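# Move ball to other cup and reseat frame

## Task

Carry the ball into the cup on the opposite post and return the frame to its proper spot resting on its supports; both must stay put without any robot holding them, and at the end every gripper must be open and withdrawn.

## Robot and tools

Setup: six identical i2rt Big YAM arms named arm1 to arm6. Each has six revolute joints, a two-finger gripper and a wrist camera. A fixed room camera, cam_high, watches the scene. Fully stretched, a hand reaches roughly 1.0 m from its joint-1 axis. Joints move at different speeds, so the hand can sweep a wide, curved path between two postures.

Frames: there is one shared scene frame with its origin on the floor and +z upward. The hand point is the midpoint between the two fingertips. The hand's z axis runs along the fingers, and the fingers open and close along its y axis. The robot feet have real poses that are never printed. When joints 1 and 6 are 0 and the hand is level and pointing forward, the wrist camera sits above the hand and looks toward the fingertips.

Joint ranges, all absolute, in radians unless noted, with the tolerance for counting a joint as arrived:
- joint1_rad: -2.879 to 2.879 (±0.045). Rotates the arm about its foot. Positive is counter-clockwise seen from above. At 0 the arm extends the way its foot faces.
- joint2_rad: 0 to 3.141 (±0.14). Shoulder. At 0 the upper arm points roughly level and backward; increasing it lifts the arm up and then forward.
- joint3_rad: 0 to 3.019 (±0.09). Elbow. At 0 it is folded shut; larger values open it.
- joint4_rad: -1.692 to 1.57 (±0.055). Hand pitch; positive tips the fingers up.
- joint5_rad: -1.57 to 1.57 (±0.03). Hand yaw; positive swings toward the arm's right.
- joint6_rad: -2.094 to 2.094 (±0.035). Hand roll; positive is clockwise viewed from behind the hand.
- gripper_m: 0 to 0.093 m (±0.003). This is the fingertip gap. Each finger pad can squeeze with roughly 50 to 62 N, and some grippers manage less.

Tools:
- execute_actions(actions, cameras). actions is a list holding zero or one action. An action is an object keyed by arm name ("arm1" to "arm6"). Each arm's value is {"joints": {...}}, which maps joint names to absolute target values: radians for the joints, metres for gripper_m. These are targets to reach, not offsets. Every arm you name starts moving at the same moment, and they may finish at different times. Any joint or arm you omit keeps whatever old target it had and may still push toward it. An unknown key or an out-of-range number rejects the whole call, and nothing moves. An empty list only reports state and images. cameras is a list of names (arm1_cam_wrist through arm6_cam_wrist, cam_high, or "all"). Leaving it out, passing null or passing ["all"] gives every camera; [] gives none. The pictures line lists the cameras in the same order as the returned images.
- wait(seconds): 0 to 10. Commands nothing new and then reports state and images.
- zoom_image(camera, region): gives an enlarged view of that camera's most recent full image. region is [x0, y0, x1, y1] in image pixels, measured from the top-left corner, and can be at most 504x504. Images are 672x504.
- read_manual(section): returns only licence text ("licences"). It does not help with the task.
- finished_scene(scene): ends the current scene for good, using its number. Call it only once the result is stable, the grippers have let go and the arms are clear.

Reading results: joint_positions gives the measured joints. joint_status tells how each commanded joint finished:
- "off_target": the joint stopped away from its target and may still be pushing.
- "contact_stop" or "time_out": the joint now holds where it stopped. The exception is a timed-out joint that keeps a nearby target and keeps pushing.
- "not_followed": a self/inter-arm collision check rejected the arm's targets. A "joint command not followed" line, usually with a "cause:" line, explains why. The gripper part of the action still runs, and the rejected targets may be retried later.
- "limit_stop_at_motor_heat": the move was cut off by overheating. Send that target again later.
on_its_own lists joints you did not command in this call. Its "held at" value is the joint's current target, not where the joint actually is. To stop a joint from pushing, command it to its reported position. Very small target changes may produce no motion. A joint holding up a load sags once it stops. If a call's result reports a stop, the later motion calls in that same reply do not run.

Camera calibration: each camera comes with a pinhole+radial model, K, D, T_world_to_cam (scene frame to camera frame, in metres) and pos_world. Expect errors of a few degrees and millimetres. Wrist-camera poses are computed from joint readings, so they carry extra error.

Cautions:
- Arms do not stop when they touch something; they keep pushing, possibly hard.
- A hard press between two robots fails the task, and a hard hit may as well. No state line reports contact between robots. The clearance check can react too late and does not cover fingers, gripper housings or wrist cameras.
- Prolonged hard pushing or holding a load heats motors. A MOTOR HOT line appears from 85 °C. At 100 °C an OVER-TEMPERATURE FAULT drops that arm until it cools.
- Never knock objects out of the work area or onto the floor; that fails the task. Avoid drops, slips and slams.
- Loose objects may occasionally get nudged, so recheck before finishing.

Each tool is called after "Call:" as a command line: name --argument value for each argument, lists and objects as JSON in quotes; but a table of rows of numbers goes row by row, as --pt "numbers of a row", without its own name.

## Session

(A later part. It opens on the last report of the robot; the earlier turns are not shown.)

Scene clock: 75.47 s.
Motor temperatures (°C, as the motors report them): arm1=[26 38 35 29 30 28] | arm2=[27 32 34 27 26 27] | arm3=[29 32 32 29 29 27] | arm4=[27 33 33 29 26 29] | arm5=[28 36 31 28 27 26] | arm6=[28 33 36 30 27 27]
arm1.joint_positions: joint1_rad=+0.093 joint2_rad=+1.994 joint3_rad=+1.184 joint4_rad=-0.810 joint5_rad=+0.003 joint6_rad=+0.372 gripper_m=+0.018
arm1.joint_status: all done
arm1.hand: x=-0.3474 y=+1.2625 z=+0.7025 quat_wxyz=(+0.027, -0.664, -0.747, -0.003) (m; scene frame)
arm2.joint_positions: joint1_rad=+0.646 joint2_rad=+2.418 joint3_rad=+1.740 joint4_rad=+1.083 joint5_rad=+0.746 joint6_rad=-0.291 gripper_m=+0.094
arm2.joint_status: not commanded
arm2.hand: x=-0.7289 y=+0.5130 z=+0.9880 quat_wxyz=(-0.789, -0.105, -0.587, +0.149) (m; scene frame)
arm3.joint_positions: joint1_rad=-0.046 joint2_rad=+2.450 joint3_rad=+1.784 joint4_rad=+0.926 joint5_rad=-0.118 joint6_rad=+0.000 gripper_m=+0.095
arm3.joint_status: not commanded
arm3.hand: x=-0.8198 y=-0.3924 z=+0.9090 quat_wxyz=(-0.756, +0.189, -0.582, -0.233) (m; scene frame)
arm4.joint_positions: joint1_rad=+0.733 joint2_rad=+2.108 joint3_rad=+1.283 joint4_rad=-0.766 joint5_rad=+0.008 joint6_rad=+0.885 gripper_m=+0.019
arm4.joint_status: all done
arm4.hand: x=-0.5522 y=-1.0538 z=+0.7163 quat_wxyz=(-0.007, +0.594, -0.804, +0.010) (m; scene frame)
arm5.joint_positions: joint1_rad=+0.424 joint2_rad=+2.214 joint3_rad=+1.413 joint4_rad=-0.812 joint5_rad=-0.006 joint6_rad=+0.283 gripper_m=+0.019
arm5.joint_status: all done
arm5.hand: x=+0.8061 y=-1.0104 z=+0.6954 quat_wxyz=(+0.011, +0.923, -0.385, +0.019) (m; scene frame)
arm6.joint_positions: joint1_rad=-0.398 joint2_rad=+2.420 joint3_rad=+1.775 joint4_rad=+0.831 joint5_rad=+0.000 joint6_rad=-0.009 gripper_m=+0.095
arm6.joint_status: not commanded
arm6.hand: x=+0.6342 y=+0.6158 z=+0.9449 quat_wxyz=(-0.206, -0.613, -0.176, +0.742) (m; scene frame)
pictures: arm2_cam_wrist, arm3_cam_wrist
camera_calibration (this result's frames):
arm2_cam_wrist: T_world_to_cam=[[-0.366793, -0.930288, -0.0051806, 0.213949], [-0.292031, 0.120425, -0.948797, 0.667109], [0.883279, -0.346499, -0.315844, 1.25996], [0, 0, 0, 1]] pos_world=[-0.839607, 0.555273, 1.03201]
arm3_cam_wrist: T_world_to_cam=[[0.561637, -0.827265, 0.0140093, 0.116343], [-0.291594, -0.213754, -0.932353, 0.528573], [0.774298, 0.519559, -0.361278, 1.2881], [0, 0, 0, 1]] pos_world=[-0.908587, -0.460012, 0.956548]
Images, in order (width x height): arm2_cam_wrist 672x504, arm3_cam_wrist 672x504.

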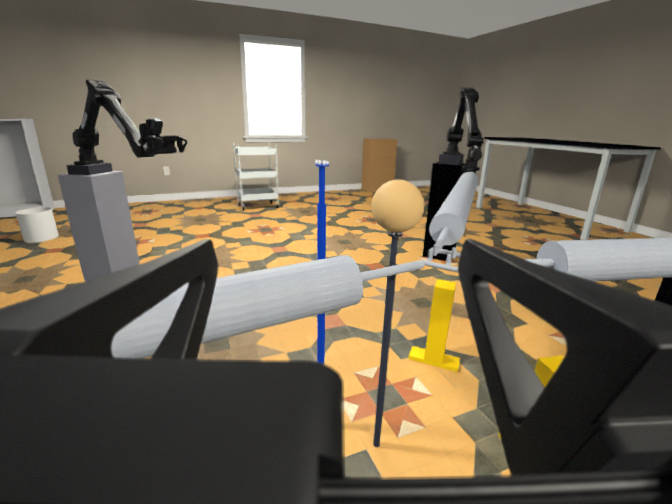

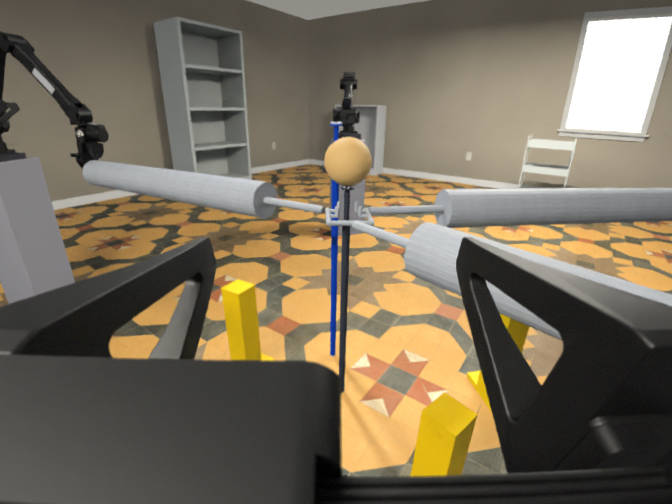

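Call:
execute_actions --actions '[{"arm1":{"joints":{"joint1_rad":0.342,"joint6_rad":0.625}},"arm4":{"joints":{"joint1_rad":0.509,"joint2_rad":2.13,"joint3_rad":1.375,"joint4_rad":-0.80,"joint6_rad":0.655}},"arm5":{"joints":{"joint1_rad":0.209,"joint2_rad":2.095,"joint3_rad":1.273,"joint4_rad":-0.73,"joint6_rad":0.06}}}]' --cameras '["arm2_cam_wrist","arm3_cam_wrist"]'

Call:
zoom_image --camera "arm3_cam_wrist" --region '[295, 150, 395, 250]'

Call:
zoom_image --camera "arm2_cam_wrist" --region '[350, 190, 450, 280]'

Scene clock: 86.70 s.
Motor temperatures (°C, as the motors report them): arm1=[26 38 36 29 30 28] | arm2=[27 32 34 27 26 27] | arm3=[29 32 32 29 29 27] | arm4=[27 33 34 29 26 29] | arm5=[28 36 31 28 27 26] | arm6=[28 34 36 30 27 27]
arm1.joint_positions: joint1_rad=+0.345 joint2_rad=+1.994 joint3_rad=+1.184 joint4_rad=-0.812 joint5_rad=-0.004 joint6_rad=+0.623 gripper_m=+0.018
arm1.joint_status: all done
arm1.hand: x=-0.2462 y=+1.3346 z=+0.7013 quat_wxyz=(+0.029, -0.664, -0.747, +0.000) (m; scene frame)
arm2.joint_positions: joint1_rad=+0.646 joint2_rad=+2.418 joint3_rad=+1.740 joint4_rad=+1.083 joint5_rad=+0.746 joint6_rad=-0.291 gripper_m=+0.094
arm2.joint_status: not commanded
arm2.hand: x=-0.7289 y=+0.5130 z=+0.9880 quat_wxyz=(-0.789, -0.105, -0.587, +0.149) (m; scene frame)
arm3.joint_positions: joint1_rad=-0.046 joint2_rad=+2.450 joint3_rad=+1.784 joint4_rad=+0.926 joint5_rad=-0.118 joint6_rad=+0.000 gripper_m=+0.095
arm3.joint_status: not commanded
arm3.hand: x=-0.8198 y=-0.3924 z=+0.9090 quat_wxyz=(-0.756, +0.189, -0.582, -0.233) (m; scene frame)
arm4.joint_positions: joint1_rad=+0.500 joint2_rad=+2.148 joint3_rad=+1.350 joint4_rad=-0.801 joint5_rad=+0.008 joint6_rad=+0.652 gripper_m=+0.019
arm4.joint_status: all done
arm4.hand: x=-0.4484 y=-0.9823 z=+0.7140 quat_wxyz=(-0.003, +0.594, -0.804, +0.014) (m; scene frame)
arm5.joint_positions: joint1_rad=+0.206 joint2_rad=+2.145 joint3_rad=+1.255 joint4_rad=-0.730 joint5_rad=-0.002 joint6_rad=+0.065 gripper_m=+0.019
arm5.joint_status: all done
arm5.hand: x=+0.9111 y=-0.9411 z=+0.6900 quat_wxyz=(+0.015, +0.923, -0.385, +0.021) (m; scene frame)
arm6.joint_positions: joint1_rad=-0.398 joint2_rad=+2.420 joint3_rad=+1.775 joint4_rad=+0.831 joint5_rad=+0.000 joint6_rad=-0.009 gripper_m=+0.095
arm6.joint_status: not commanded
arm6.hand: x=+0.6342 y=+0.6158 z=+0.9449 quat_wxyz=(-0.206, -0.613, -0.176, +0.742) (m; scene frame)
pictures: arm2_cam_wrist, arm3_cam_wrist
camera_calibration (this result's frames):
arm2_cam_wrist: T_world_to_cam=[[-0.366793, -0.930288, -0.0051806, 0.213949], [-0.292031, 0.120425, -0.948797, 0.667109], [0.883279, -0.346499, -0.315844, 1.25996], [0, 0, 0, 1]] pos_world=[-0.839607, 0.555273, 1.03201]
arm3_cam_wrist: T_world_to_cam=[[0.561637, -0.827265, 0.0140093, 0.116343], [-0.291594, -0.213754, -0.932353, 0.528573], [0.774298, 0.519559, -0.361278, 1.2881], [0, 0, 0, 1]] pos_world=[-0.908587, -0.460012, 0.956548]
Images, in order (width x height): arm2_cam_wrist 672x504, arm3_cam_wrist 672x504.

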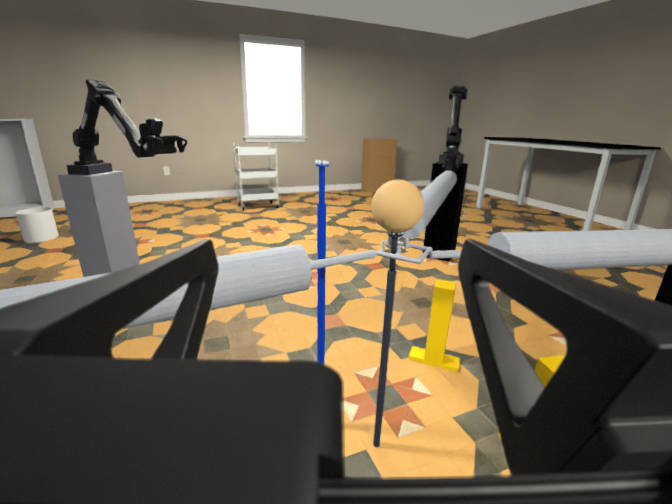

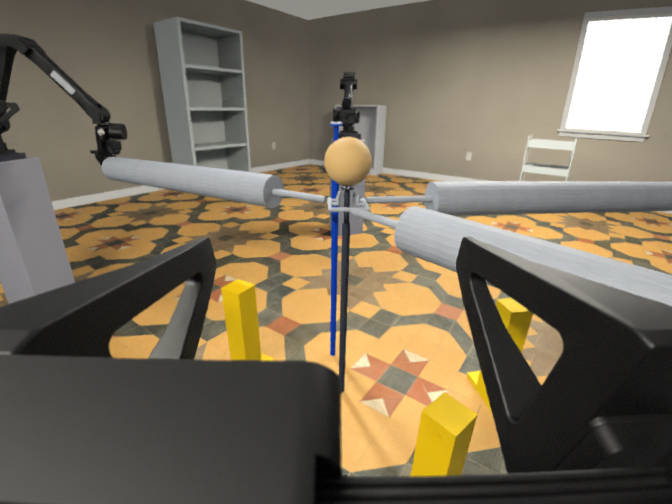

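Region (295, 150, 395, 250) of arm3_cam_wrist's 672x504 image, scaled by 5.040, with more detail than that image has.

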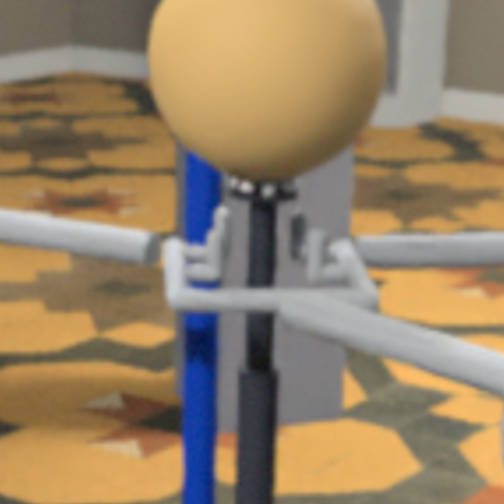

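Region (350, 190, 450, 280) of arm2_cam_wrist's 672x504 image, scaled by 5.040, with more detail than that image has; it fills the top 454 rows of this view, and the rest is white.

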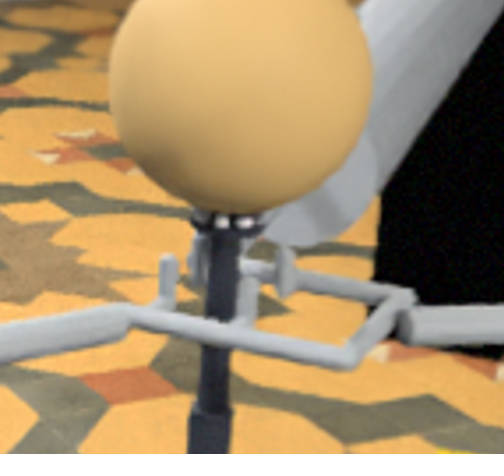

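Call:
execute_actions --actions '[{"arm1":{"joints":{"joint1_rad":0.36,"joint6_rad":0.635,"joint2_rad":1.825,"joint3_rad":1.25,"joint4_rad":-0.992}},"arm4":{"joints":{"joint1_rad":0.487,"joint6_rad":0.64,"joint2_rad":1.993,"joint3_rad":1.40,"joint4_rad":-0.955}},"arm5":{"joints":{"joint1_rad":0.19,"joint6_rad":0.05,"joint2_rad":1.965,"joint3_rad":1.29,"joint4_rad":-0.89}}}]' --cameras '["arm2_cam_wrist","arm3_cam_wrist"]'

Scene clock: 96.37 s.
Motor temperatures (°C, as the motors report them): arm1=[26 38 36 29 30 28] | arm2=[27 32 34 27 26 27] | arm3=[29 32 32 29 29 27] | arm4=[27 33 35 29 26 29] | arm5=[28 37 31 28 27 26] | arm6=[28 34 36 30 27 27]
arm1.joint_positions: joint1_rad=+0.345 joint2_rad=+1.871 joint3_rad=+1.206 joint4_rad=-0.958 joint5_rad=+0.005 joint6_rad=+0.622 gripper_m=+0.018
arm1.joint_status: all done
arm1.hand: x=-0.2490 y=+1.3363 z=+0.7663 quat_wxyz=(+0.031, -0.664, -0.747, +0.004) (m; scene frame)
arm2.joint_positions: joint1_rad=+0.646 joint2_rad=+2.418 joint3_rad=+1.740 joint4_rad=+1.083 joint5_rad=+0.746 joint6_rad=-0.291 gripper_m=+0.094
arm2.joint_status: not commanded
arm2.hand: x=-0.7289 y=+0.5130 z=+0.9880 quat_wxyz=(-0.789, -0.105, -0.587, +0.149) (m; scene frame)
arm3.joint_positions: joint1_rad=-0.046 joint2_rad=+2.450 joint3_rad=+1.784 joint4_rad=+0.926 joint5_rad=-0.118 joint6_rad=+0.000 gripper_m=+0.095
arm3.joint_status: not commanded
arm3.hand: x=-0.8198 y=-0.3924 z=+0.9090 quat_wxyz=(-0.756, +0.189, -0.582, -0.233) (m; scene frame)
arm4.joint_positions: joint1_rad=+0.488 joint2_rad=+2.022 joint3_rad=+1.358 joint4_rad=-0.937 joint5_rad=+0.008 joint6_rad=+0.641 gripper_m=+0.019
arm4.joint_status: all done
arm4.hand: x=-0.4414 y=-0.9842 z=+0.7830 quat_wxyz=(-0.003, +0.594, -0.805, +0.015) (m; scene frame)
arm5.joint_positions: joint1_rad=+0.195 joint2_rad=+1.996 joint3_rad=+1.255 joint4_rad=-0.869 joint5_rad=+0.001 joint6_rad=+0.054 gripper_m=+0.019
arm5.joint_status: all done
arm5.hand: x=+0.9166 y=-0.9362 z=+0.7648 quat_wxyz=(+0.012, +0.923, -0.385, +0.017) (m; scene frame)
arm6.joint_positions: joint1_rad=-0.398 joint2_rad=+2.420 joint3_rad=+1.775 joint4_rad=+0.831 joint5_rad=+0.000 joint6_rad=-0.009 gripper_m=+0.095
arm6.joint_status: not commanded
arm6.hand: x=+0.6342 y=+0.6158 z=+0.9449 quat_wxyz=(-0.206, -0.613, -0.176, +0.742) (m; scene frame)
pictures: arm2_cam_wrist, arm3_cam_wrist
camera_calibration (this result's frames):
arm2_cam_wrist: T_world_to_cam=[[-0.366793, -0.930288, -0.0051806, 0.213949], [-0.292031, 0.120425, -0.948797, 0.667109], [0.883279, -0.346499, -0.315844, 1.25996], [0, 0, 0, 1]] pos_world=[-0.839607, 0.555273, 1.03201]
arm3_cam_wrist: T_world_to_cam=[[0.561637, -0.827265, 0.0140093, 0.116343], [-0.291594, -0.213754, -0.932353, 0.528573], [0.774298, 0.519559, -0.361278, 1.2881], [0, 0, 0, 1]] pos_world=[-0.908587, -0.460012, 0.956548]
Images, in order (width x height): arm2_cam_wrist 672x504, arm3_cam_wrist 672x504.

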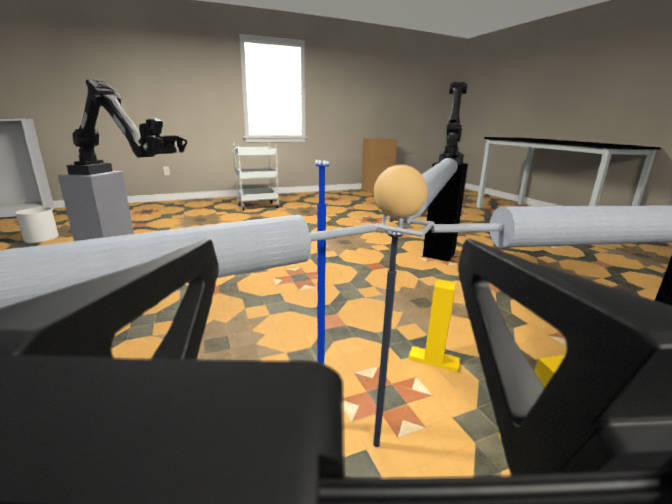

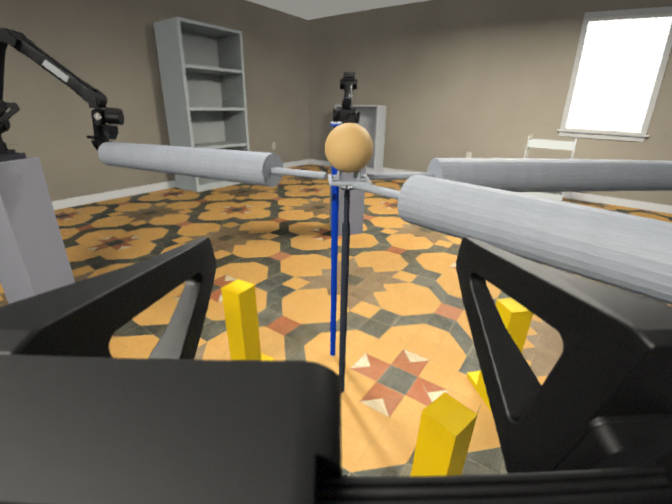

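Call:
execute_actions --actions '[{"arm1":{"joints":{"joint2_rad":1.685,"joint3_rad":1.382,"joint4_rad":-1.24}},"arm4":{"joints":{"joint2_rad":1.86,"joint3_rad":1.505,"joint4_rad":-1.178}},"arm5":{"joints":{"joint2_rad":1.817,"joint3_rad":1.38,"joint4_rad":-1.12}},"arm3":{"joints":{"joint2_rad":2.35}}}]' --cameras '[]'

Call:
execute_actions --actions '[{"arm1":{"joints":{"joint2_rad":1.61,"joint3_rad":1.572,"joint4_rad":-1.49}},"arm4":{"joints":{"joint2_rad":1.77,"joint3_rad":1.67,"joint4_rad":-1.415}},"arm5":{"joints":{"joint2_rad":1.71,"joint3_rad":1.53,"joint4_rad":-1.36}}}]' --cameras '["arm2_cam_wrist","arm3_cam_wrist","cam_high"]'

Scene clock: 111.23 s.
Motor temperatures (°C, as the motors report them): arm1=[26 38 37 29 30 28] | arm2=[27 32 34 27 26 27] | arm3=[29 33 33 29 29 27] | arm4=[27 33 36 29 26 29] | arm5=[28 36 33 28 27 26] | arm6=[28 34 36 30 27 27]
arm1.joint_positions: joint1_rad=+0.349 joint2_rad=+1.731 joint3_rad=+1.317 joint4_rad=-1.219 joint5_rad=+0.004 joint6_rad=+0.626 gripper_m=+0.018
arm1.joint_status: all done
arm1.hand: x=-0.2480 y=+1.3397 z=+0.8697 quat_wxyz=(+0.035, -0.663, -0.747, +0.003) (m; scene frame)
arm2.joint_positions: joint1_rad=+0.646 joint2_rad=+2.418 joint3_rad=+1.740 joint4_rad=+1.083 joint5_rad=+0.746 joint6_rad=-0.291 gripper_m=+0.094
arm2.joint_status: not commanded
arm2.hand: x=-0.7289 y=+0.5130 z=+0.9880 quat_wxyz=(-0.789, -0.105, -0.587, +0.149) (m; scene frame)
arm3.joint_positions: joint1_rad=-0.046 joint2_rad=+2.362 joint3_rad=+1.784 joint4_rad=+0.931 joint5_rad=-0.118 joint6_rad=+0.000 gripper_m=+0.095
arm3.joint_status: all done
arm3.hand: x=-0.8234 y=-0.3957 z=+0.9868 quat_wxyz=(-0.783, +0.182, -0.545, -0.238) (m; scene frame)
arm4.joint_positions: joint1_rad=+0.486 joint2_rad=+1.887 joint3_rad=+1.449 joint4_rad=-1.165 joint5_rad=+0.010 joint6_rad=+0.640 gripper_m=+0.019
arm4.joint_status: all done
arm4.hand: x=-0.4407 y=-0.9833 z=+0.8840 quat_wxyz=(-0.003, +0.593, -0.805, +0.016) (m; scene frame)
arm5.joint_positions: joint1_rad=+0.194 joint2_rad=+1.845 joint3_rad=+1.336 joint4_rad=-1.099 joint5_rad=+0.000 joint6_rad=+0.054 gripper_m=+0.019
arm5.joint_status: all done
arm5.hand: x=+0.9160 y=-0.9340 z=+0.8653 quat_wxyz=(+0.012, +0.923, -0.385, +0.016) (m; scene frame)
arm6.joint_positions: joint1_rad=-0.398 joint2_rad=+2.420 joint3_rad=+1.775 joint4_rad=+0.831 joint5_rad=+0.000 joint6_rad=-0.009 gripper_m=+0.095
arm6.joint_status: not commanded
arm6.hand: x=+0.6342 y=+0.6158 z=+0.9449 quat_wxyz=(-0.206, -0.613, -0.176, +0.742) (m; scene frame)
pictures: none
No camera images: the call's "cameras" was empty. Leave "cameras" out to get every camera's image.

Scene clock: 112.47 s.
Motor temperatures (°C, as the motors report them): arm1=[26 38 38 29 30 28] | arm2=[27 32 35 27 26 27] | arm3=[29 33 33 29 29 27] | arm4=[27 33 37 29 26 29] | arm5=[28 36 33 28 27 26] | arm6=[28 34 36 30 27 27]
arm1.joint_positions: joint1_rad=+0.356 joint2_rad=+1.670 joint3_rad=+1.491 joint4_rad=-1.471 joint5_rad=+0.004 joint6_rad=+0.634 gripper_m=+0.018
arm1.joint_status: all done
arm1.hand: x=-0.2446 y=+1.3423 z=+0.9631 quat_wxyz=(+0.043, -0.664, -0.747, +0.002) (m; scene frame)
arm2.joint_positions: joint1_rad=+0.646 joint2_rad=+2.418 joint3_rad=+1.740 joint4_rad=+1.083 joint5_rad=+0.746 joint6_rad=-0.291 gripper_m=+0.094
arm2.joint_status: not commanded
arm2.hand: x=-0.7289 y=+0.5130 z=+0.9880 quat_wxyz=(-0.789, -0.105, -0.587, +0.149) (m; scene frame)
arm3.joint_positions: joint1_rad=-0.046 joint2_rad=+2.362 joint3_rad=+1.784 joint4_rad=+0.931 joint5_rad=-0.118 joint6_rad=+0.000 gripper_m=+0.095
arm3.joint_status: not commanded
arm3.hand: x=-0.8234 y=-0.3957 z=+0.9868 quat_wxyz=(-0.783, +0.182, -0.545, -0.238) (m; scene frame)
arm4.joint_positions: joint1_rad=+0.482 joint2_rad=+1.804 joint3_rad=+1.603 joint4_rad=-1.405 joint5_rad=+0.011 joint6_rad=+0.638 gripper_m=+0.019
arm4.joint_status: all done
arm4.hand: x=-0.4386 y=-0.9842 z=+0.9836 quat_wxyz=(-0.003, +0.592, -0.805, +0.018) (m; scene frame)
arm5.joint_positions: joint1_rad=+0.194 joint2_rad=+1.745 joint3_rad=+1.475 joint4_rad=-1.338 joint5_rad=-0.003 joint6_rad=+0.054 gripper_m=+0.019
arm5.joint_status: all done
arm5.hand: x=+0.9169 y=-0.9340 z=+0.9652 quat_wxyz=(+0.013, +0.923, -0.385, +0.015) (m; scene frame)
arm6.joint_positions: joint1_rad=-0.398 joint2_rad=+2.420 joint3_rad=+1.775 joint4_rad=+0.831 joint5_rad=+0.000 joint6_rad=-0.009 gripper_m=+0.095
arm6.joint_status: not commanded
arm6.hand: x=+0.6342 y=+0.6158 z=+0.9449 quat_wxyz=(-0.206, -0.613, -0.176, +0.742) (m; scene frame)
pictures: arm2_cam_wrist, arm3_cam_wrist, cam_high
camera_calibration (this result's frames):
arm2_cam_wrist: T_world_to_cam=[[-0.366793, -0.930288, -0.0051806, 0.213949], [-0.292031, 0.120425, -0.948797, 0.667109], [0.883279, -0.346499, -0.315844, 1.25996], [0, 0, 0, 1]] pos_world=[-0.839607, 0.555273, 1.03201]
arm3_cam_wrist: T_world_to_cam=[[0.558956, -0.828874, 0.0231649, 0.102687], [-0.214309, -0.171395, -0.961611, 0.708642], [0.801024, 0.532533, -0.273438, 1.26121], [0, 0, 0, 1]] pos_world=[-0.915793, -0.465067, 1.02392]
Images, in order (width x height): arm2_cam_wrist 672x504, arm3_cam_wrist 672x504, cam_high 672x504.

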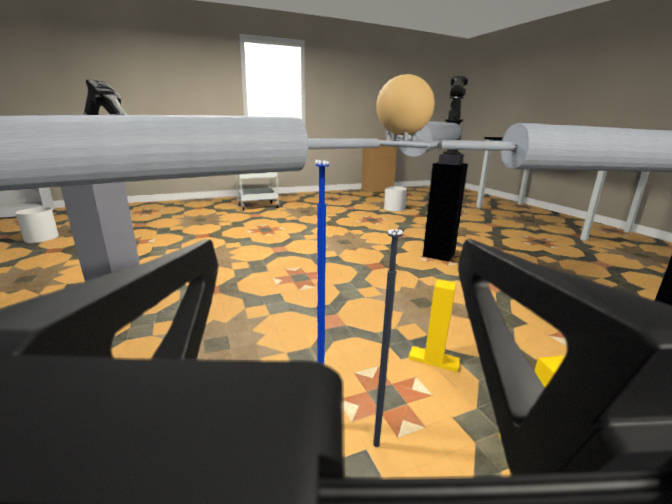

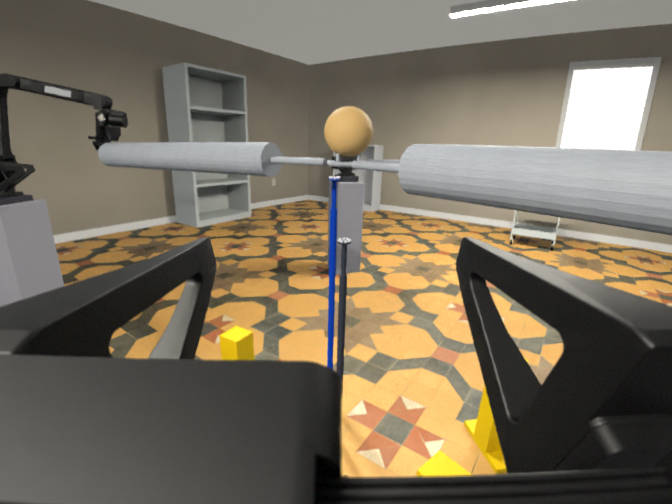

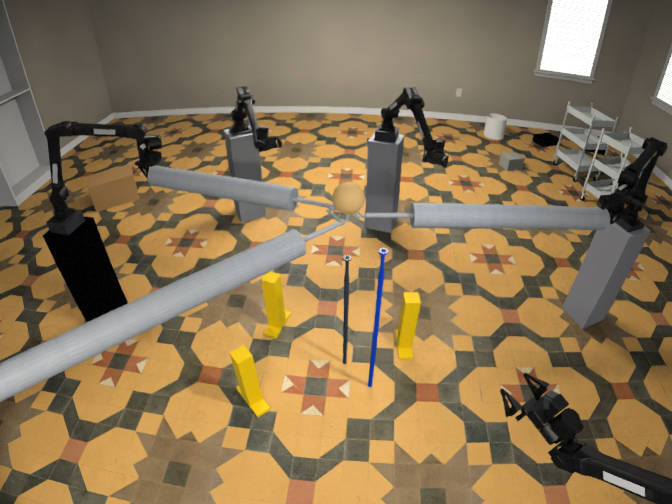

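Call:
execute_actions --actions '[{"arm1":{"joints":{"joint1_rad":0.563,"joint6_rad":0.845,"joint2_rad":1.63,"joint3_rad":1.595}},"arm4":{"joints":{"joint1_rad":0.333,"joint6_rad":0.483,"joint2_rad":1.915,"joint3_rad":1.88,"joint4_rad":-1.47}},"arm5":{"joints":{"joint1_rad":0.0,"joint6_rad":-0.145,"joint2_rad":1.73,"joint3_rad":1.545,"joint4_rad":-1.34}}}]' --cameras '[]'

Call:
execute_actions --actions '[{"arm1":{"joints":{"joint1_rad":0.761,"joint6_rad":1.043,"joint2_rad":1.705,"joint3_rad":1.69,"joint4_rad":-1.51}},"arm4":{"joints":{"joint1_rad":0.205,"joint6_rad":0.355,"joint2_rad":2.11,"joint3_rad":2.2,"joint4_rad":-1.585}},"arm5":{"joints":{"joint1_rad":-0.186,"joint6_rad":-0.332,"joint2_rad":1.793,"joint3_rad":1.63,"joint4_rad":-1.345}}}]' --cameras '["arm2_cam_wrist","arm3_cam_wrist"]'

Call:
zoom_image --camera "arm3_cam_wrist" --region '[285, 110, 385, 210]'

Call:
zoom_image --camera "arm2_cam_wrist" --region '[265, 80, 385, 200]'

Scene clock: 131.23 s.
Motor temperatures (°C, as the motors report them): arm1=[26 38 41 29 30 28] | arm2=[27 33 35 27 26 27] | arm3=[29 33 33 29 29 27] | arm4=[27 33 40 29 27 29] | arm5=[28 36 36 28 27 26] | arm6=[28 34 37 30 27 27]
arm1.joint_positions: joint1_rad=+0.562 joint2_rad=+1.670 joint3_rad=+1.506 joint4_rad=-1.472 joint5_rad=-0.007 joint6_rad=+0.839 gripper_m=+0.018
arm1.joint_status: all done
arm1.hand: x=-0.1745 y=+1.4164 z=+0.9673 quat_wxyz=(+0.037, -0.663, -0.747, +0.005) (m; scene frame)
arm2.joint_positions: joint1_rad=+0.646 joint2_rad=+2.418 joint3_rad=+1.740 joint4_rad=+1.083 joint5_rad=+0.746 joint6_rad=-0.291 gripper_m=+0.094
arm2.joint_status: not commanded
arm2.hand: x=-0.7289 y=+0.5130 z=+0.9880 quat_wxyz=(-0.789, -0.105, -0.587, +0.149) (m; scene frame)
arm3.joint_positions: joint1_rad=-0.046 joint2_rad=+2.362 joint3_rad=+1.784 joint4_rad=+0.931 joint5_rad=-0.118 joint6_rad=+0.000 gripper_m=+0.095
arm3.joint_status: not commanded
arm3.hand: x=-0.8234 y=-0.3957 z=+0.9868 quat_wxyz=(-0.783, +0.182, -0.545, -0.238) (m; scene frame)
arm4.joint_positions: joint1_rad=+0.325 joint2_rad=+1.960 joint3_rad=+1.805 joint4_rad=-1.463 joint5_rad=+0.009 joint6_rad=+0.477 gripper_m=+0.019
arm4.joint_status: all done
arm4.hand: x=-0.3661 y=-0.9106 z=+0.9740 quat_wxyz=(+0.003, +0.594, -0.804, +0.022) (m; scene frame)
arm5.joint_positions: joint1_rad=-0.004 joint2_rad=+1.761 joint3_rad=+1.484 joint4_rad=-1.332 joint5_rad=+0.006 joint6_rad=-0.146 gripper_m=+0.019
arm5.joint_status: all done
arm5.hand: x=+0.9906 y=-0.8608 z=+0.9589 quat_wxyz=(+0.013, +0.923, -0.384, +0.016) (m; scene frame)
arm6.joint_positions: joint1_rad=-0.398 joint2_rad=+2.420 joint3_rad=+1.775 joint4_rad=+0.831 joint5_rad=+0.000 joint6_rad=-0.009 gripper_m=+0.095
arm6.joint_status: not commanded
arm6.hand: x=+0.6342 y=+0.6158 z=+0.9449 quat_wxyz=(-0.206, -0.613, -0.176, +0.742) (m; scene frame)
pictures: none
No camera images: the call's "cameras" was empty. Leave "cameras" out to get every camera's image.

Scene clock: 133.30 s.
Motor temperatures (°C, as the motors report them): arm1=[26 38 41 29 30 28] | arm2=[27 33 35 27 26 27] | arm3=[29 33 33 29 29 27] | arm4=[27 33 41 29 27 29] | arm5=[28 36 37 28 27 26] | arm6=[28 34 37 30 27 27]
arm1.joint_positions: joint1_rad=+0.762 joint2_rad=+1.749 joint3_rad=+1.597 joint4_rad=-1.499 joint5_rad=-0.006 joint6_rad=+1.037 gripper_m=+0.018
arm1.joint_status: joint3_rad time_out (moved +0.091 of +0.184); the others done
arm1.on_its_own: joint3_rad reads +1.597 and still pushes toward +1.690 since a time_out
arm1.hand: x=-0.1031 y=+1.4907 z=+0.9618 quat_wxyz=(+0.043, -0.663, -0.748, +0.014) (m; scene frame)
arm2.joint_positions: joint1_rad=+0.646 joint2_rad=+2.418 joint3_rad=+1.740 joint4_rad=+1.083 joint5_rad=+0.746 joint6_rad=-0.291 gripper_m=+0.094
arm2.joint_status: not commanded
arm2.hand: x=-0.7289 y=+0.5130 z=+0.9880 quat_wxyz=(-0.789, -0.105, -0.587, +0.149) (m; scene frame)
arm3.joint_positions: joint1_rad=-0.046 joint2_rad=+2.362 joint3_rad=+1.784 joint4_rad=+0.931 joint5_rad=-0.118 joint6_rad=+0.000 gripper_m=+0.095
arm3.joint_status: not commanded
arm3.hand: x=-0.8234 y=-0.3957 z=+0.9868 quat_wxyz=(-0.783, +0.182, -0.545, -0.238) (m; scene frame)
arm4.joint_positions: joint1_rad=+0.198 joint2_rad=+2.160 joint3_rad=+2.116 joint4_rad=-1.571 joint5_rad=+0.009 joint6_rad=+0.352 gripper_m=+0.019
arm4.joint_status: all done
arm4.hand: x=-0.2948 y=-0.8369 z=+0.9692 quat_wxyz=(+0.005, +0.593, -0.805, +0.020) (m; scene frame)
arm5.joint_positions: joint1_rad=-0.191 joint2_rad=+1.835 joint3_rad=+1.563 joint4_rad=-1.343 joint5_rad=+0.007 joint6_rad=-0.332 gripper_m=+0.019
arm5.joint_status: all done
arm5.hand: x=+1.0628 y=-0.7887 z=+0.9481 quat_wxyz=(+0.018, +0.923, -0.385, +0.017) (m; scene frame)
arm6.joint_positions: joint1_rad=-0.398 joint2_rad=+2.420 joint3_rad=+1.775 joint4_rad=+0.831 joint5_rad=+0.000 joint6_rad=-0.009 gripper_m=+0.095
arm6.joint_status: not commanded
arm6.hand: x=+0.6342 y=+0.6158 z=+0.9449 quat_wxyz=(-0.206, -0.613, -0.176, +0.742) (m; scene frame)
pictures: arm2_cam_wrist, arm3_cam_wrist
camera_calibration (this result's frames):
arm2_cam_wrist: T_world_to_cam=[[-0.366793, -0.930288, -0.0051806, 0.213949], [-0.292031, 0.120425, -0.948797, 0.667109], [0.883279, -0.346499, -0.315844, 1.25996], [0, 0, 0, 1]] pos_world=[-0.839607, 0.555273, 1.03201]
arm3_cam_wrist: T_world_to_cam=[[0.558956, -0.828874, 0.0231649, 0.102687], [-0.214309, -0.171395, -0.961611, 0.708642], [0.801024, 0.532533, -0.273438, 1.26121], [0, 0, 0, 1]] pos_world=[-0.915793, -0.465067, 1.02392]
Images, in order (width x height): arm2_cam_wrist 672x504, arm3_cam_wrist 672x504.

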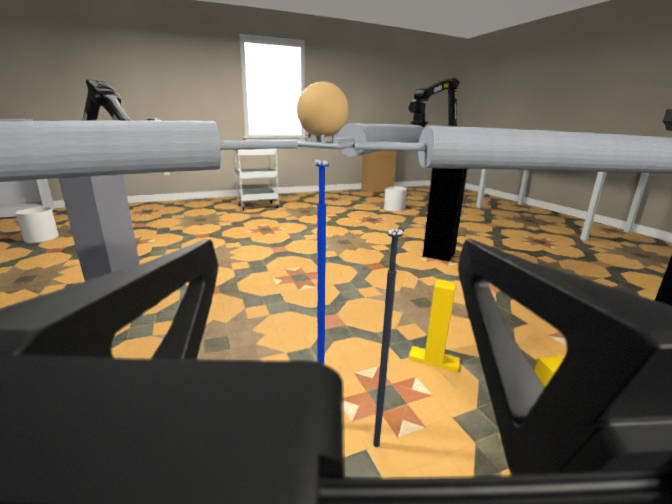

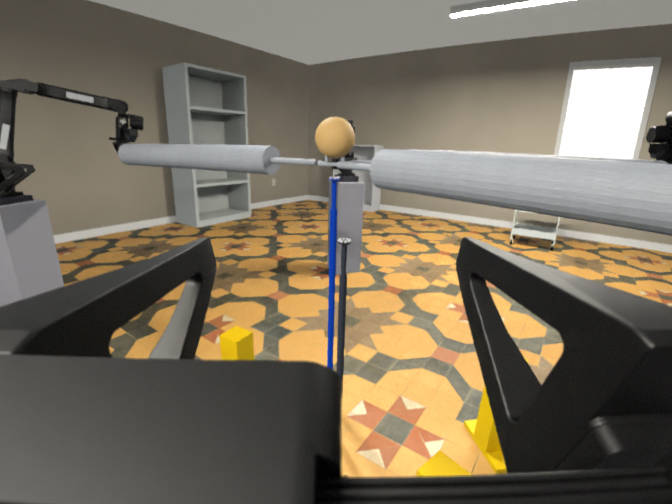

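Region (285, 110, 385, 210) of arm3_cam_wrist's 672x504 image, scaled by 5.040, with more detail than that image has.

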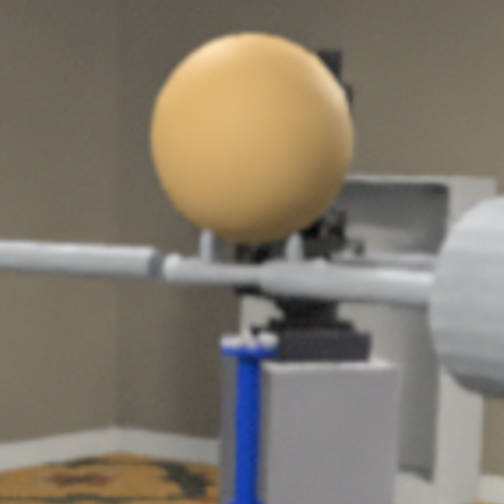

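Region (265, 80, 385, 200) of arm2_cam_wrist's 672x504 image, scaled by 4.200, with more detail than that image has.

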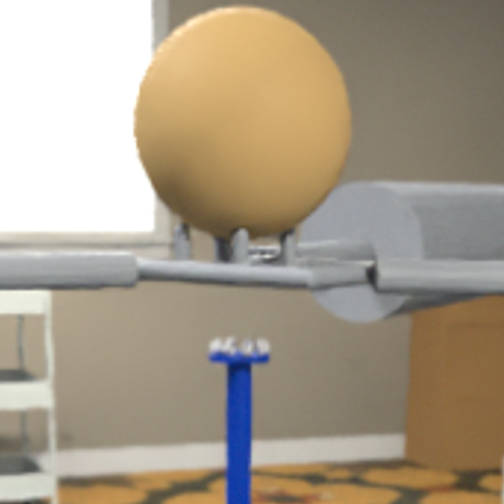

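Call:
execute_actions --actions '[{"arm1":{"joints":{"joint2_rad":1.745,"joint3_rad":1.53,"joint4_rad":-1.36}},"arm4":{"joints":{"joint2_rad":2.145,"joint3_rad":2.04,"joint4_rad":-1.44}},"arm5":{"joints":{"joint2_rad":1.843,"joint3_rad":1.508,"joint4_rad":-1.215}}}]' --cameras '["arm2_cam_wrist","arm3_cam_wrist"]'

Call:
zoom_image --camera "arm3_cam_wrist" --region '[285, 110, 385, 210]'

Call:
zoom_image --camera "arm2_cam_wrist" --region '[265, 80, 385, 200]'

Scene clock: 142.73 s.
Motor temperatures (°C, as the motors report them): arm1=[26 38 42 29 30 28] | arm2=[27 33 35 27 26 27] | arm3=[29 33 33 29 29 27] | arm4=[27 34 42 29 27 29] | arm5=[28 36 37 28 27 26] | arm6=[28 34 37 30 27 27]
arm1.joint_positions: joint1_rad=+0.760 joint2_rad=+1.794 joint3_rad=+1.490 joint4_rad=-1.352 joint5_rad=-0.005 joint6_rad=+1.036 gripper_m=+0.018
arm1.joint_status: all done
arm1.hand: x=-0.1026 y=+1.4889 z=+0.8990 quat_wxyz=(+0.045, -0.663, -0.747, +0.015) (m; scene frame)
arm2.joint_positions: joint1_rad=+0.646 joint2_rad=+2.418 joint3_rad=+1.740 joint4_rad=+1.083 joint5_rad=+0.746 joint6_rad=-0.291 gripper_m=+0.094
arm2.joint_status: not commanded
arm2.hand: x=-0.7289 y=+0.5130 z=+0.9880 quat_wxyz=(-0.789, -0.105, -0.587, +0.149) (m; scene frame)
arm3.joint_positions: joint1_rad=-0.046 joint2_rad=+2.362 joint3_rad=+1.784 joint4_rad=+0.931 joint5_rad=-0.118 joint6_rad=+0.000 gripper_m=+0.095
arm3.joint_status: not commanded
arm3.hand: x=-0.8234 y=-0.3957 z=+0.9868 quat_wxyz=(-0.783, +0.182, -0.545, -0.238) (m; scene frame)
arm4.joint_positions: joint1_rad=+0.199 joint2_rad=+2.192 joint3_rad=+2.011 joint4_rad=-1.444 joint5_rad=+0.005 joint6_rad=+0.353 gripper_m=+0.019
arm4.joint_status: all done
arm4.hand: x=-0.2954 y=-0.8364 z=+0.9085 quat_wxyz=(+0.010, +0.593, -0.805, +0.024) (m; scene frame)
arm5.joint_positions: joint1_rad=-0.191 joint2_rad=+1.893 joint3_rad=+1.484 joint4_rad=-1.220 joint5_rad=+0.006 joint6_rad=-0.330 gripper_m=+0.019
arm5.joint_status: all done
arm5.hand: x=+1.0627 y=-0.7903 z=+0.8893 quat_wxyz=(+0.023, +0.922, -0.385, +0.022) (m; scene frame)
arm6.joint_positions: joint1_rad=-0.398 joint2_rad=+2.420 joint3_rad=+1.775 joint4_rad=+0.831 joint5_rad=+0.000 joint6_rad=-0.009 gripper_m=+0.095
arm6.joint_status: not commanded
arm6.hand: x=+0.6342 y=+0.6158 z=+0.9449 quat_wxyz=(-0.206, -0.613, -0.176, +0.742) (m; scene frame)
pictures: arm2_cam_wrist, arm3_cam_wrist
camera_calibration (this result's frames):
arm2_cam_wrist: T_world_to_cam=[[-0.366793, -0.930288, -0.0051806, 0.213949], [-0.292031, 0.120425, -0.948797, 0.667109], [0.883279, -0.346499, -0.315844, 1.25996], [0, 0, 0, 1]] pos_world=[-0.839607, 0.555273, 1.03201]
arm3_cam_wrist: T_world_to_cam=[[0.558956, -0.828874, 0.0231649, 0.102687], [-0.214309, -0.171395, -0.961611, 0.708642], [0.801024, 0.532533, -0.273438, 1.26121], [0, 0, 0, 1]] pos_world=[-0.915793, -0.465067, 1.02392]
Images, in order (width x height): arm2_cam_wrist 672x504, arm3_cam_wrist 672x504.

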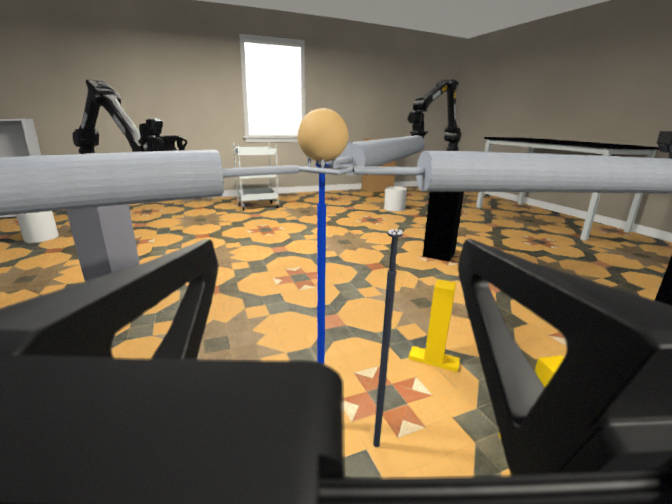

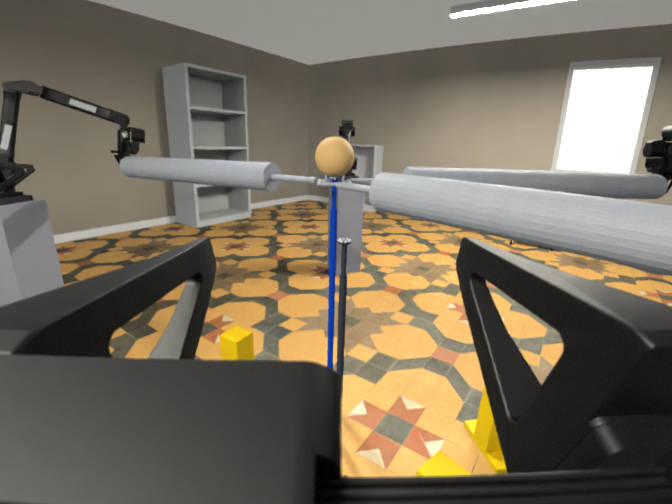

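Region (285, 110, 385, 210) of arm3_cam_wrist's 672x504 image, scaled by 5.040, with more detail than that image has.

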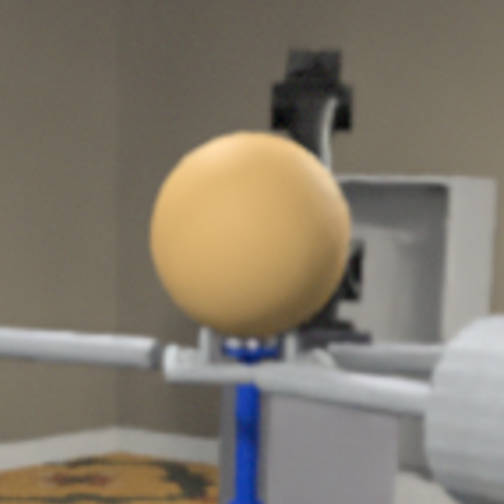

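Region (265, 80, 385, 200) of arm2_cam_wrist's 672x504 image, scaled by 4.200, with more detail than that image has.

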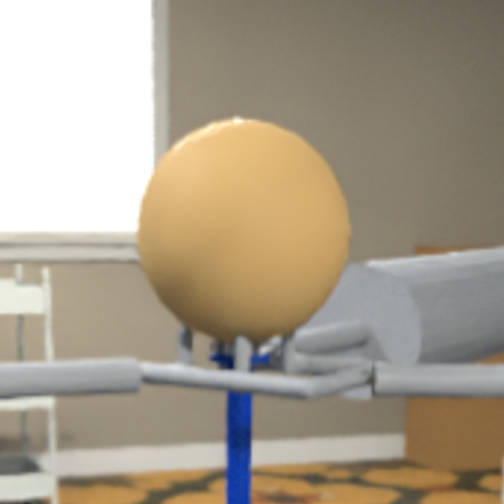

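Call:
execute_actions --actions '[{"arm1":{"joints":{"joint2_rad":1.80,"joint3_rad":1.435,"joint4_rad":-1.222}},"arm4":{"joints":{"joint2_rad":2.195,"joint3_rad":1.945,"joint4_rad":-1.312}},"arm5":{"joints":{"joint2_rad":1.915,"joint3_rad":1.438,"joint4_rad":-1.078}}}]' --cameras '["arm3_cam_wrist"]'

Call:
zoom_image --camera "arm3_cam_wrist" --region '[285, 130, 385, 230]'

Scene clock: 151.33 s.
Motor temperatures (°C, as the motors report them): arm1=[26 38 41 29 30 28] | arm2=[27 33 35 27 26 27] | arm3=[29 33 33 29 29 27] | arm4=[27 35 40 29 27 29] | arm5=[28 37 37 28 27 26] | arm6=[28 35 37 30 27 27]
arm1.joint_positions: joint1_rad=+0.758 joint2_rad=+1.835 joint3_rad=+1.408 joint4_rad=-1.221 joint5_rad=-0.005 joint6_rad=+1.035 gripper_m=+0.018
arm1.joint_status: all done
arm1.hand: x=-0.1041 y=+1.4879 z=+0.8488 quat_wxyz=(+0.041, -0.663, -0.747, +0.014) (m; scene frame)
arm2.joint_positions: joint1_rad=+0.646 joint2_rad=+2.418 joint3_rad=+1.740 joint4_rad=+1.083 joint5_rad=+0.746 joint6_rad=-0.291 gripper_m=+0.094
arm2.joint_status: not commanded
arm2.hand: x=-0.7289 y=+0.5130 z=+0.9880 quat_wxyz=(-0.789, -0.105, -0.587, +0.149) (m; scene frame)
arm3.joint_positions: joint1_rad=-0.046 joint2_rad=+2.362 joint3_rad=+1.784 joint4_rad=+0.931 joint5_rad=-0.118 joint6_rad=+0.000 gripper_m=+0.095
arm3.joint_status: not commanded
arm3.hand: x=-0.8234 y=-0.3957 z=+0.9868 quat_wxyz=(-0.783, +0.182, -0.545, -0.238) (m; scene frame)
arm4.joint_positions: joint1_rad=+0.200 joint2_rad=+2.224 joint3_rad=+1.927 joint4_rad=-1.318 joint5_rad=+0.004 joint6_rad=+0.353 gripper_m=+0.019
arm4.joint_status: all done
arm4.hand: x=-0.2962 y=-0.8359 z=+0.8565 quat_wxyz=(+0.007, +0.594, -0.804, +0.019) (m; scene frame)
arm5.joint_positions: joint1_rad=-0.191 joint2_rad=+1.959 joint3_rad=+1.419 joint4_rad=-1.085 joint5_rad=+0.006 joint6_rad=-0.330 gripper_m=+0.019
arm5.joint_status: all done
arm5.hand: x=+1.0620 y=-0.7905 z=+0.8317 quat_wxyz=(+0.021, +0.922, -0.385, +0.020) (m; scene frame)
arm6.joint_positions: joint1_rad=-0.398 joint2_rad=+2.420 joint3_rad=+1.775 joint4_rad=+0.831 joint5_rad=+0.000 joint6_rad=-0.009 gripper_m=+0.095
arm6.joint_status: not commanded
arm6.hand: x=+0.6342 y=+0.6158 z=+0.9449 quat_wxyz=(-0.206, -0.613, -0.176, +0.742) (m; scene frame)
pictures: arm3_cam_wrist
camera_calibration (this result's frames):
arm3_cam_wrist: T_world_to_cam=[[0.558956, -0.828874, 0.0231649, 0.102687], [-0.214309, -0.171395, -0.961611, 0.708642], [0.801024, 0.532533, -0.273438, 1.26121], [0, 0, 0, 1]] pos_world=[-0.915793, -0.465067, 1.02392]
Images, in order (width x height): arm3_cam_wrist 672x504.

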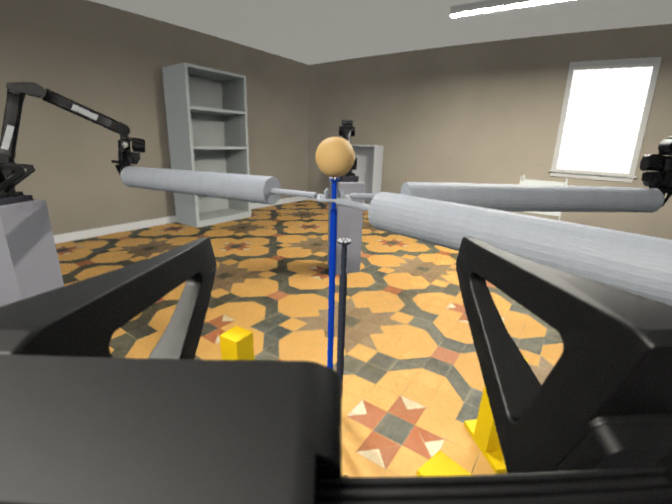

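Region (285, 130, 385, 230) of arm3_cam_wrist's 672x504 image, scaled by 5.040, with more detail than that image has.

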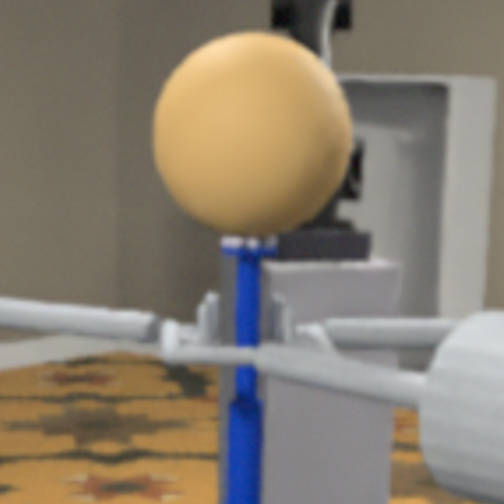

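Call:
execute_actions --actions '[{"arm1":{"joints":{"joint1_rad":0.63,"joint6_rad":0.905,"joint2_rad":1.705,"joint3_rad":1.33,"joint4_rad":-1.19}},"arm4":{"joints":{"joint1_rad":0.294,"joint6_rad":0.45,"joint2_rad":2.075,"joint3_rad":1.768,"joint4_rad":-1.238}},"arm5":{"joints":{"joint1_rad":-0.063,"joint6_rad":-0.198,"joint2_rad":1.88,"joint3_rad":1.403,"joint4_rad":-1.07}},"arm2":{"joints":{"joint2_rad":1.9,"joint3_rad":1.3}},"arm3":{"joints":{"joint2_rad":1.9,"joint3_rad":1.3}},"arm6":{"joints":{"joint2_rad":1.9,"joint3_rad":1.3}}}]' --cameras '["cam_high"]'

Call:
execute_actions --actions '[{"arm1":{"joints":{"joint1_rad":0.352,"joint6_rad":0.625,"joint4_rad":-1.175}},"arm4":{"joints":{"joint1_rad":0.488,"joint6_rad":0.645,"joint2_rad":1.885,"joint3_rad":1.455,"joint4_rad":-1.12}},"arm5":{"joints":{"joint1_rad":0.192,"joint6_rad":0.058,"joint2_rad":1.83,"joint3_rad":1.337,"joint4_rad":-1.055}}}]' --cameras '[]'

Call:
execute_actions --actions '[{"arm1":{"joints":{"joint1_rad":0.1,"joint6_rad":0.372,"joint2_rad":1.735,"joint4_rad":-1.135}},"arm4":{"joints":{"joint1_rad":0.736,"joint6_rad":0.888,"joint2_rad":1.84,"joint3_rad":1.377,"joint4_rad":-1.05}},"arm5":{"joints":{"joint1_rad":0.422,"joint6_rad":0.284,"joint2_rad":1.95,"joint3_rad":1.505,"joint4_rad":-1.095}}}]' --cameras '["cam_high"]'

Scene clock: 165.37 s.
Motor temperatures (°C, as the motors report them): arm1=[26 38 39 29 30 28] | arm2=[27 33 35 27 26 27] | arm3=[29 33 33 29 29 27] | arm4=[27 35 39 29 27 29] | arm5=[28 37 35 28 27 26] | arm6=[28 35 37 30 27 27]
arm1.joint_positions: joint1_rad=+0.624 joint2_rad=+1.769 joint3_rad=+1.301 joint4_rad=-1.184 joint5_rad=+0.000 joint6_rad=+0.899 gripper_m=+0.018
arm1.joint_status: all done
arm1.hand: x=-0.1632 y=+1.4420 z=+0.8457 quat_wxyz=(+0.044, -0.663, -0.748, +0.011) (m; scene frame)
arm2.joint_positions: joint1_rad=+0.646 joint2_rad=+1.881 joint3_rad=+1.312 joint4_rad=+1.095 joint5_rad=+0.747 joint6_rad=-0.292 gripper_m=+0.094
arm2.joint_status: all done
arm2.hand: x=-0.8522 y=+0.4575 z=+1.1840 quat_wxyz=(-0.817, -0.133, -0.546, +0.129) (m; scene frame)
arm3.joint_positions: joint1_rad=-0.046 joint2_rad=+1.882 joint3_rad=+1.304 joint4_rad=+0.939 joint5_rad=-0.118 joint6_rad=+0.000 gripper_m=+0.095
arm3.joint_status: all done
arm3.hand: x=-0.9425 y=-0.4624 z=+1.1109 quat_wxyz=(-0.785, +0.181, -0.542, -0.238) (m; scene frame)
arm4.joint_positions: joint1_rad=+0.300 joint2_rad=+2.127 joint3_rad=+1.750 joint4_rad=-1.247 joint5_rad=+0.002 joint6_rad=+0.455 gripper_m=+0.019
arm4.joint_status: all done
arm4.hand: x=-0.3562 y=-0.8810 z=+0.8533 quat_wxyz=(+0.008, +0.593, -0.805, +0.024) (m; scene frame)
arm5.joint_positions: joint1_rad=-0.055 joint2_rad=+1.940 joint3_rad=+1.386 joint4_rad=-1.070 joint5_rad=+0.000 joint6_rad=-0.193 gripper_m=+0.019
arm5.joint_status: all done
arm5.hand: x=+1.0017 y=-0.8348 z=+0.8319 quat_wxyz=(+0.021, +0.922, -0.386, +0.020) (m; scene frame)
arm6.joint_positions: joint1_rad=-0.398 joint2_rad=+1.893 joint3_rad=+1.301 joint4_rad=+0.844 joint5_rad=+0.000 joint6_rad=-0.009 gripper_m=+0.095
arm6.joint_status: all done
arm6.hand: x=+0.7507 y=+0.6873 z=+1.1159 quat_wxyz=(-0.211, -0.589, -0.169, +0.762) (m; scene frame)
pictures: cam_high
Images, in order (width x height): cam_high 672x504.

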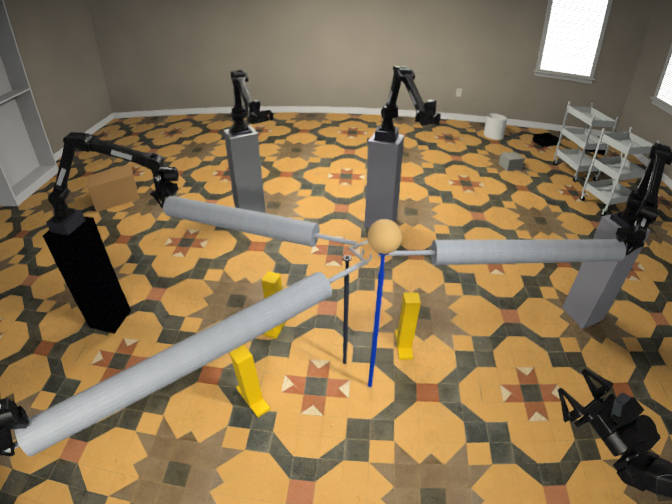

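Scene clock: 166.63 s.
Motor temperatures (°C, as the motors report them): arm1=[26 38 39 29 30 28] | arm2=[27 33 35 27 26 27] | arm3=[29 33 33 29 29 27] | arm4=[27 35 39 29 27 29] | arm5=[28 37 35 28 27 26] | arm6=[28 35 37 30 27 27]
arm1.joint_positions: joint1_rad=+0.350 joint2_rad=+1.769 joint3_rad=+1.301 joint4_rad=-1.171 joint5_rad=+0.005 joint6_rad=+0.626 gripper_m=+0.018
arm1.joint_status: all done
arm1.hand: x=-0.2458 y=+1.3371 z=+0.8465 quat_wxyz=(+0.038, -0.663, -0.748, +0.004) (m; scene frame)
arm2.joint_positions: joint1_rad=+0.646 joint2_rad=+1.881 joint3_rad=+1.312 joint4_rad=+1.095 joint5_rad=+0.747 joint6_rad=-0.292 gripper_m=+0.094
arm2.joint_status: not commanded
arm2.hand: x=-0.8522 y=+0.4575 z=+1.1840 quat_wxyz=(-0.817, -0.133, -0.546, +0.129) (m; scene frame)
arm3.joint_positions: joint1_rad=-0.046 joint2_rad=+1.882 joint3_rad=+1.304 joint4_rad=+0.939 joint5_rad=-0.118 joint6_rad=+0.000 gripper_m=+0.095
arm3.joint_status: not commanded
arm3.hand: x=-0.9425 y=-0.4624 z=+1.1109 quat_wxyz=(-0.785, +0.181, -0.542, -0.238) (m; scene frame)
arm4.joint_positions: joint1_rad=+0.489 joint2_rad=+1.917 joint3_rad=+1.429 joint4_rad=-1.123 joint5_rad=+0.001 joint6_rad=+0.645 gripper_m=+0.019
arm4.joint_status: all done
arm4.hand: x=-0.4437 y=-0.9846 z=+0.8615 quat_wxyz=(+0.002, +0.592, -0.805, +0.019) (m; scene frame)
arm5.joint_positions: joint1_rad=+0.201 joint2_rad=+1.883 joint3_rad=+1.316 joint4_rad=-1.051 joint5_rad=-0.007 joint6_rad=+0.063 gripper_m=+0.019
arm5.joint_status: all done
arm5.hand: x=+0.9130 y=-0.9382 z=+0.8401 quat_wxyz=(+0.017, +0.922, -0.386, +0.019) (m; scene frame)
arm6.joint_positions: joint1_rad=-0.398 joint2_rad=+1.893 joint3_rad=+1.301 joint4_rad=+0.844 joint5_rad=+0.000 joint6_rad=-0.009 gripper_m=+0.095
arm6.joint_status: not commanded
arm6.hand: x=+0.7507 y=+0.6873 z=+1.1159 quat_wxyz=(-0.211, -0.589, -0.169, +0.762) (m; scene frame)
pictures: none
No camera images: the call's "cameras" was empty. Leave "cameras" out to get every camera's image.

Scene clock: 167.87 s.
Motor temperatures (°C, as the motors report them): arm1=[26 38 39 29 30 28] | arm2=[27 33 35 27 26 27] | arm3=[29 33 33 29 29 27] | arm4=[27 35 39 29 27 29] | arm5=[28 37 35 28 27 26] | arm6=[28 35 37 30 27 27]
arm1.joint_positions: joint1_rad=+0.095 joint2_rad=+1.769 joint3_rad=+1.293 joint4_rad=-1.140 joint5_rad=+0.008 joint6_rad=+0.374 gripper_m=+0.018
arm1.joint_status: all done
arm1.hand: x=-0.3453 y=+1.2618 z=+0.8446 quat_wxyz=(+0.026, -0.664, -0.747, +0.000) (m; scene frame)
arm2.joint_positions: joint1_rad=+0.646 joint2_rad=+1.881 joint3_rad=+1.312 joint4_rad=+1.095 joint5_rad=+0.747 joint6_rad=-0.292 gripper_m=+0.094
arm2.joint_status: not commanded
arm2.hand: x=-0.8522 y=+0.4575 z=+1.1840 quat_wxyz=(-0.817, -0.133, -0.546, +0.129) (m; scene frame)
arm3.joint_positions: joint1_rad=-0.046 joint2_rad=+1.882 joint3_rad=+1.304 joint4_rad=+0.939 joint5_rad=-0.118 joint6_rad=+0.000 gripper_m=+0.095
arm3.joint_status: not commanded
arm3.hand: x=-0.9425 y=-0.4624 z=+1.1109 quat_wxyz=(-0.785, +0.181, -0.542, -0.238) (m; scene frame)
arm4.joint_positions: joint1_rad=+0.737 joint2_rad=+1.897 joint3_rad=+1.353 joint4_rad=-1.055 joint5_rad=+0.000 joint6_rad=+0.896 gripper_m=+0.019
arm4.joint_status: all done
arm4.hand: x=-0.5554 y=-1.0568 z=+0.8459 quat_wxyz=(-0.003, +0.591, -0.806, +0.013) (m; scene frame)
arm5.joint_positions: joint1_rad=+0.438 joint2_rad=+1.991 joint3_rad=+1.478 joint4_rad=-1.092 joint5_rad=-0.010 joint6_rad=+0.301 gripper_m=+0.019
arm5.joint_status: all done
arm5.hand: x=+0.7999 y=-1.0147 z=+0.8377 quat_wxyz=(+0.013, +0.922, -0.387, +0.015) (m; scene frame)
arm6.joint_positions: joint1_rad=-0.398 joint2_rad=+1.893 joint3_rad=+1.301 joint4_rad=+0.844 joint5_rad=+0.000 joint6_rad=-0.009 gripper_m=+0.095
arm6.joint_status: not commanded
arm6.hand: x=+0.7507 y=+0.6873 z=+1.1159 quat_wxyz=(-0.211, -0.589, -0.169, +0.762) (m; scene frame)
pictures: cam_high
Images, in order (width x height): cam_high 672x504.

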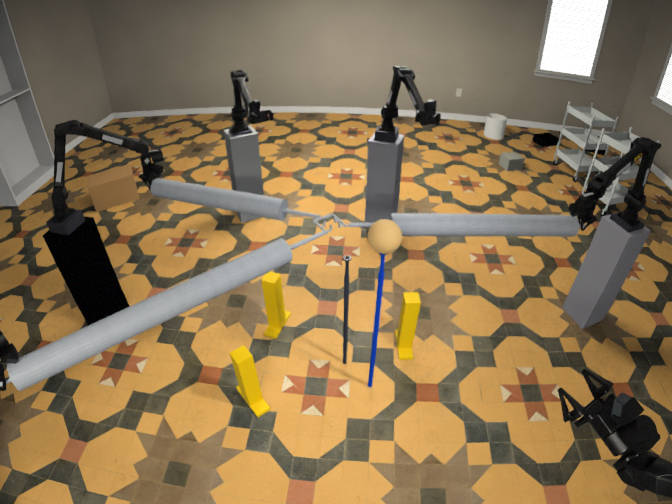

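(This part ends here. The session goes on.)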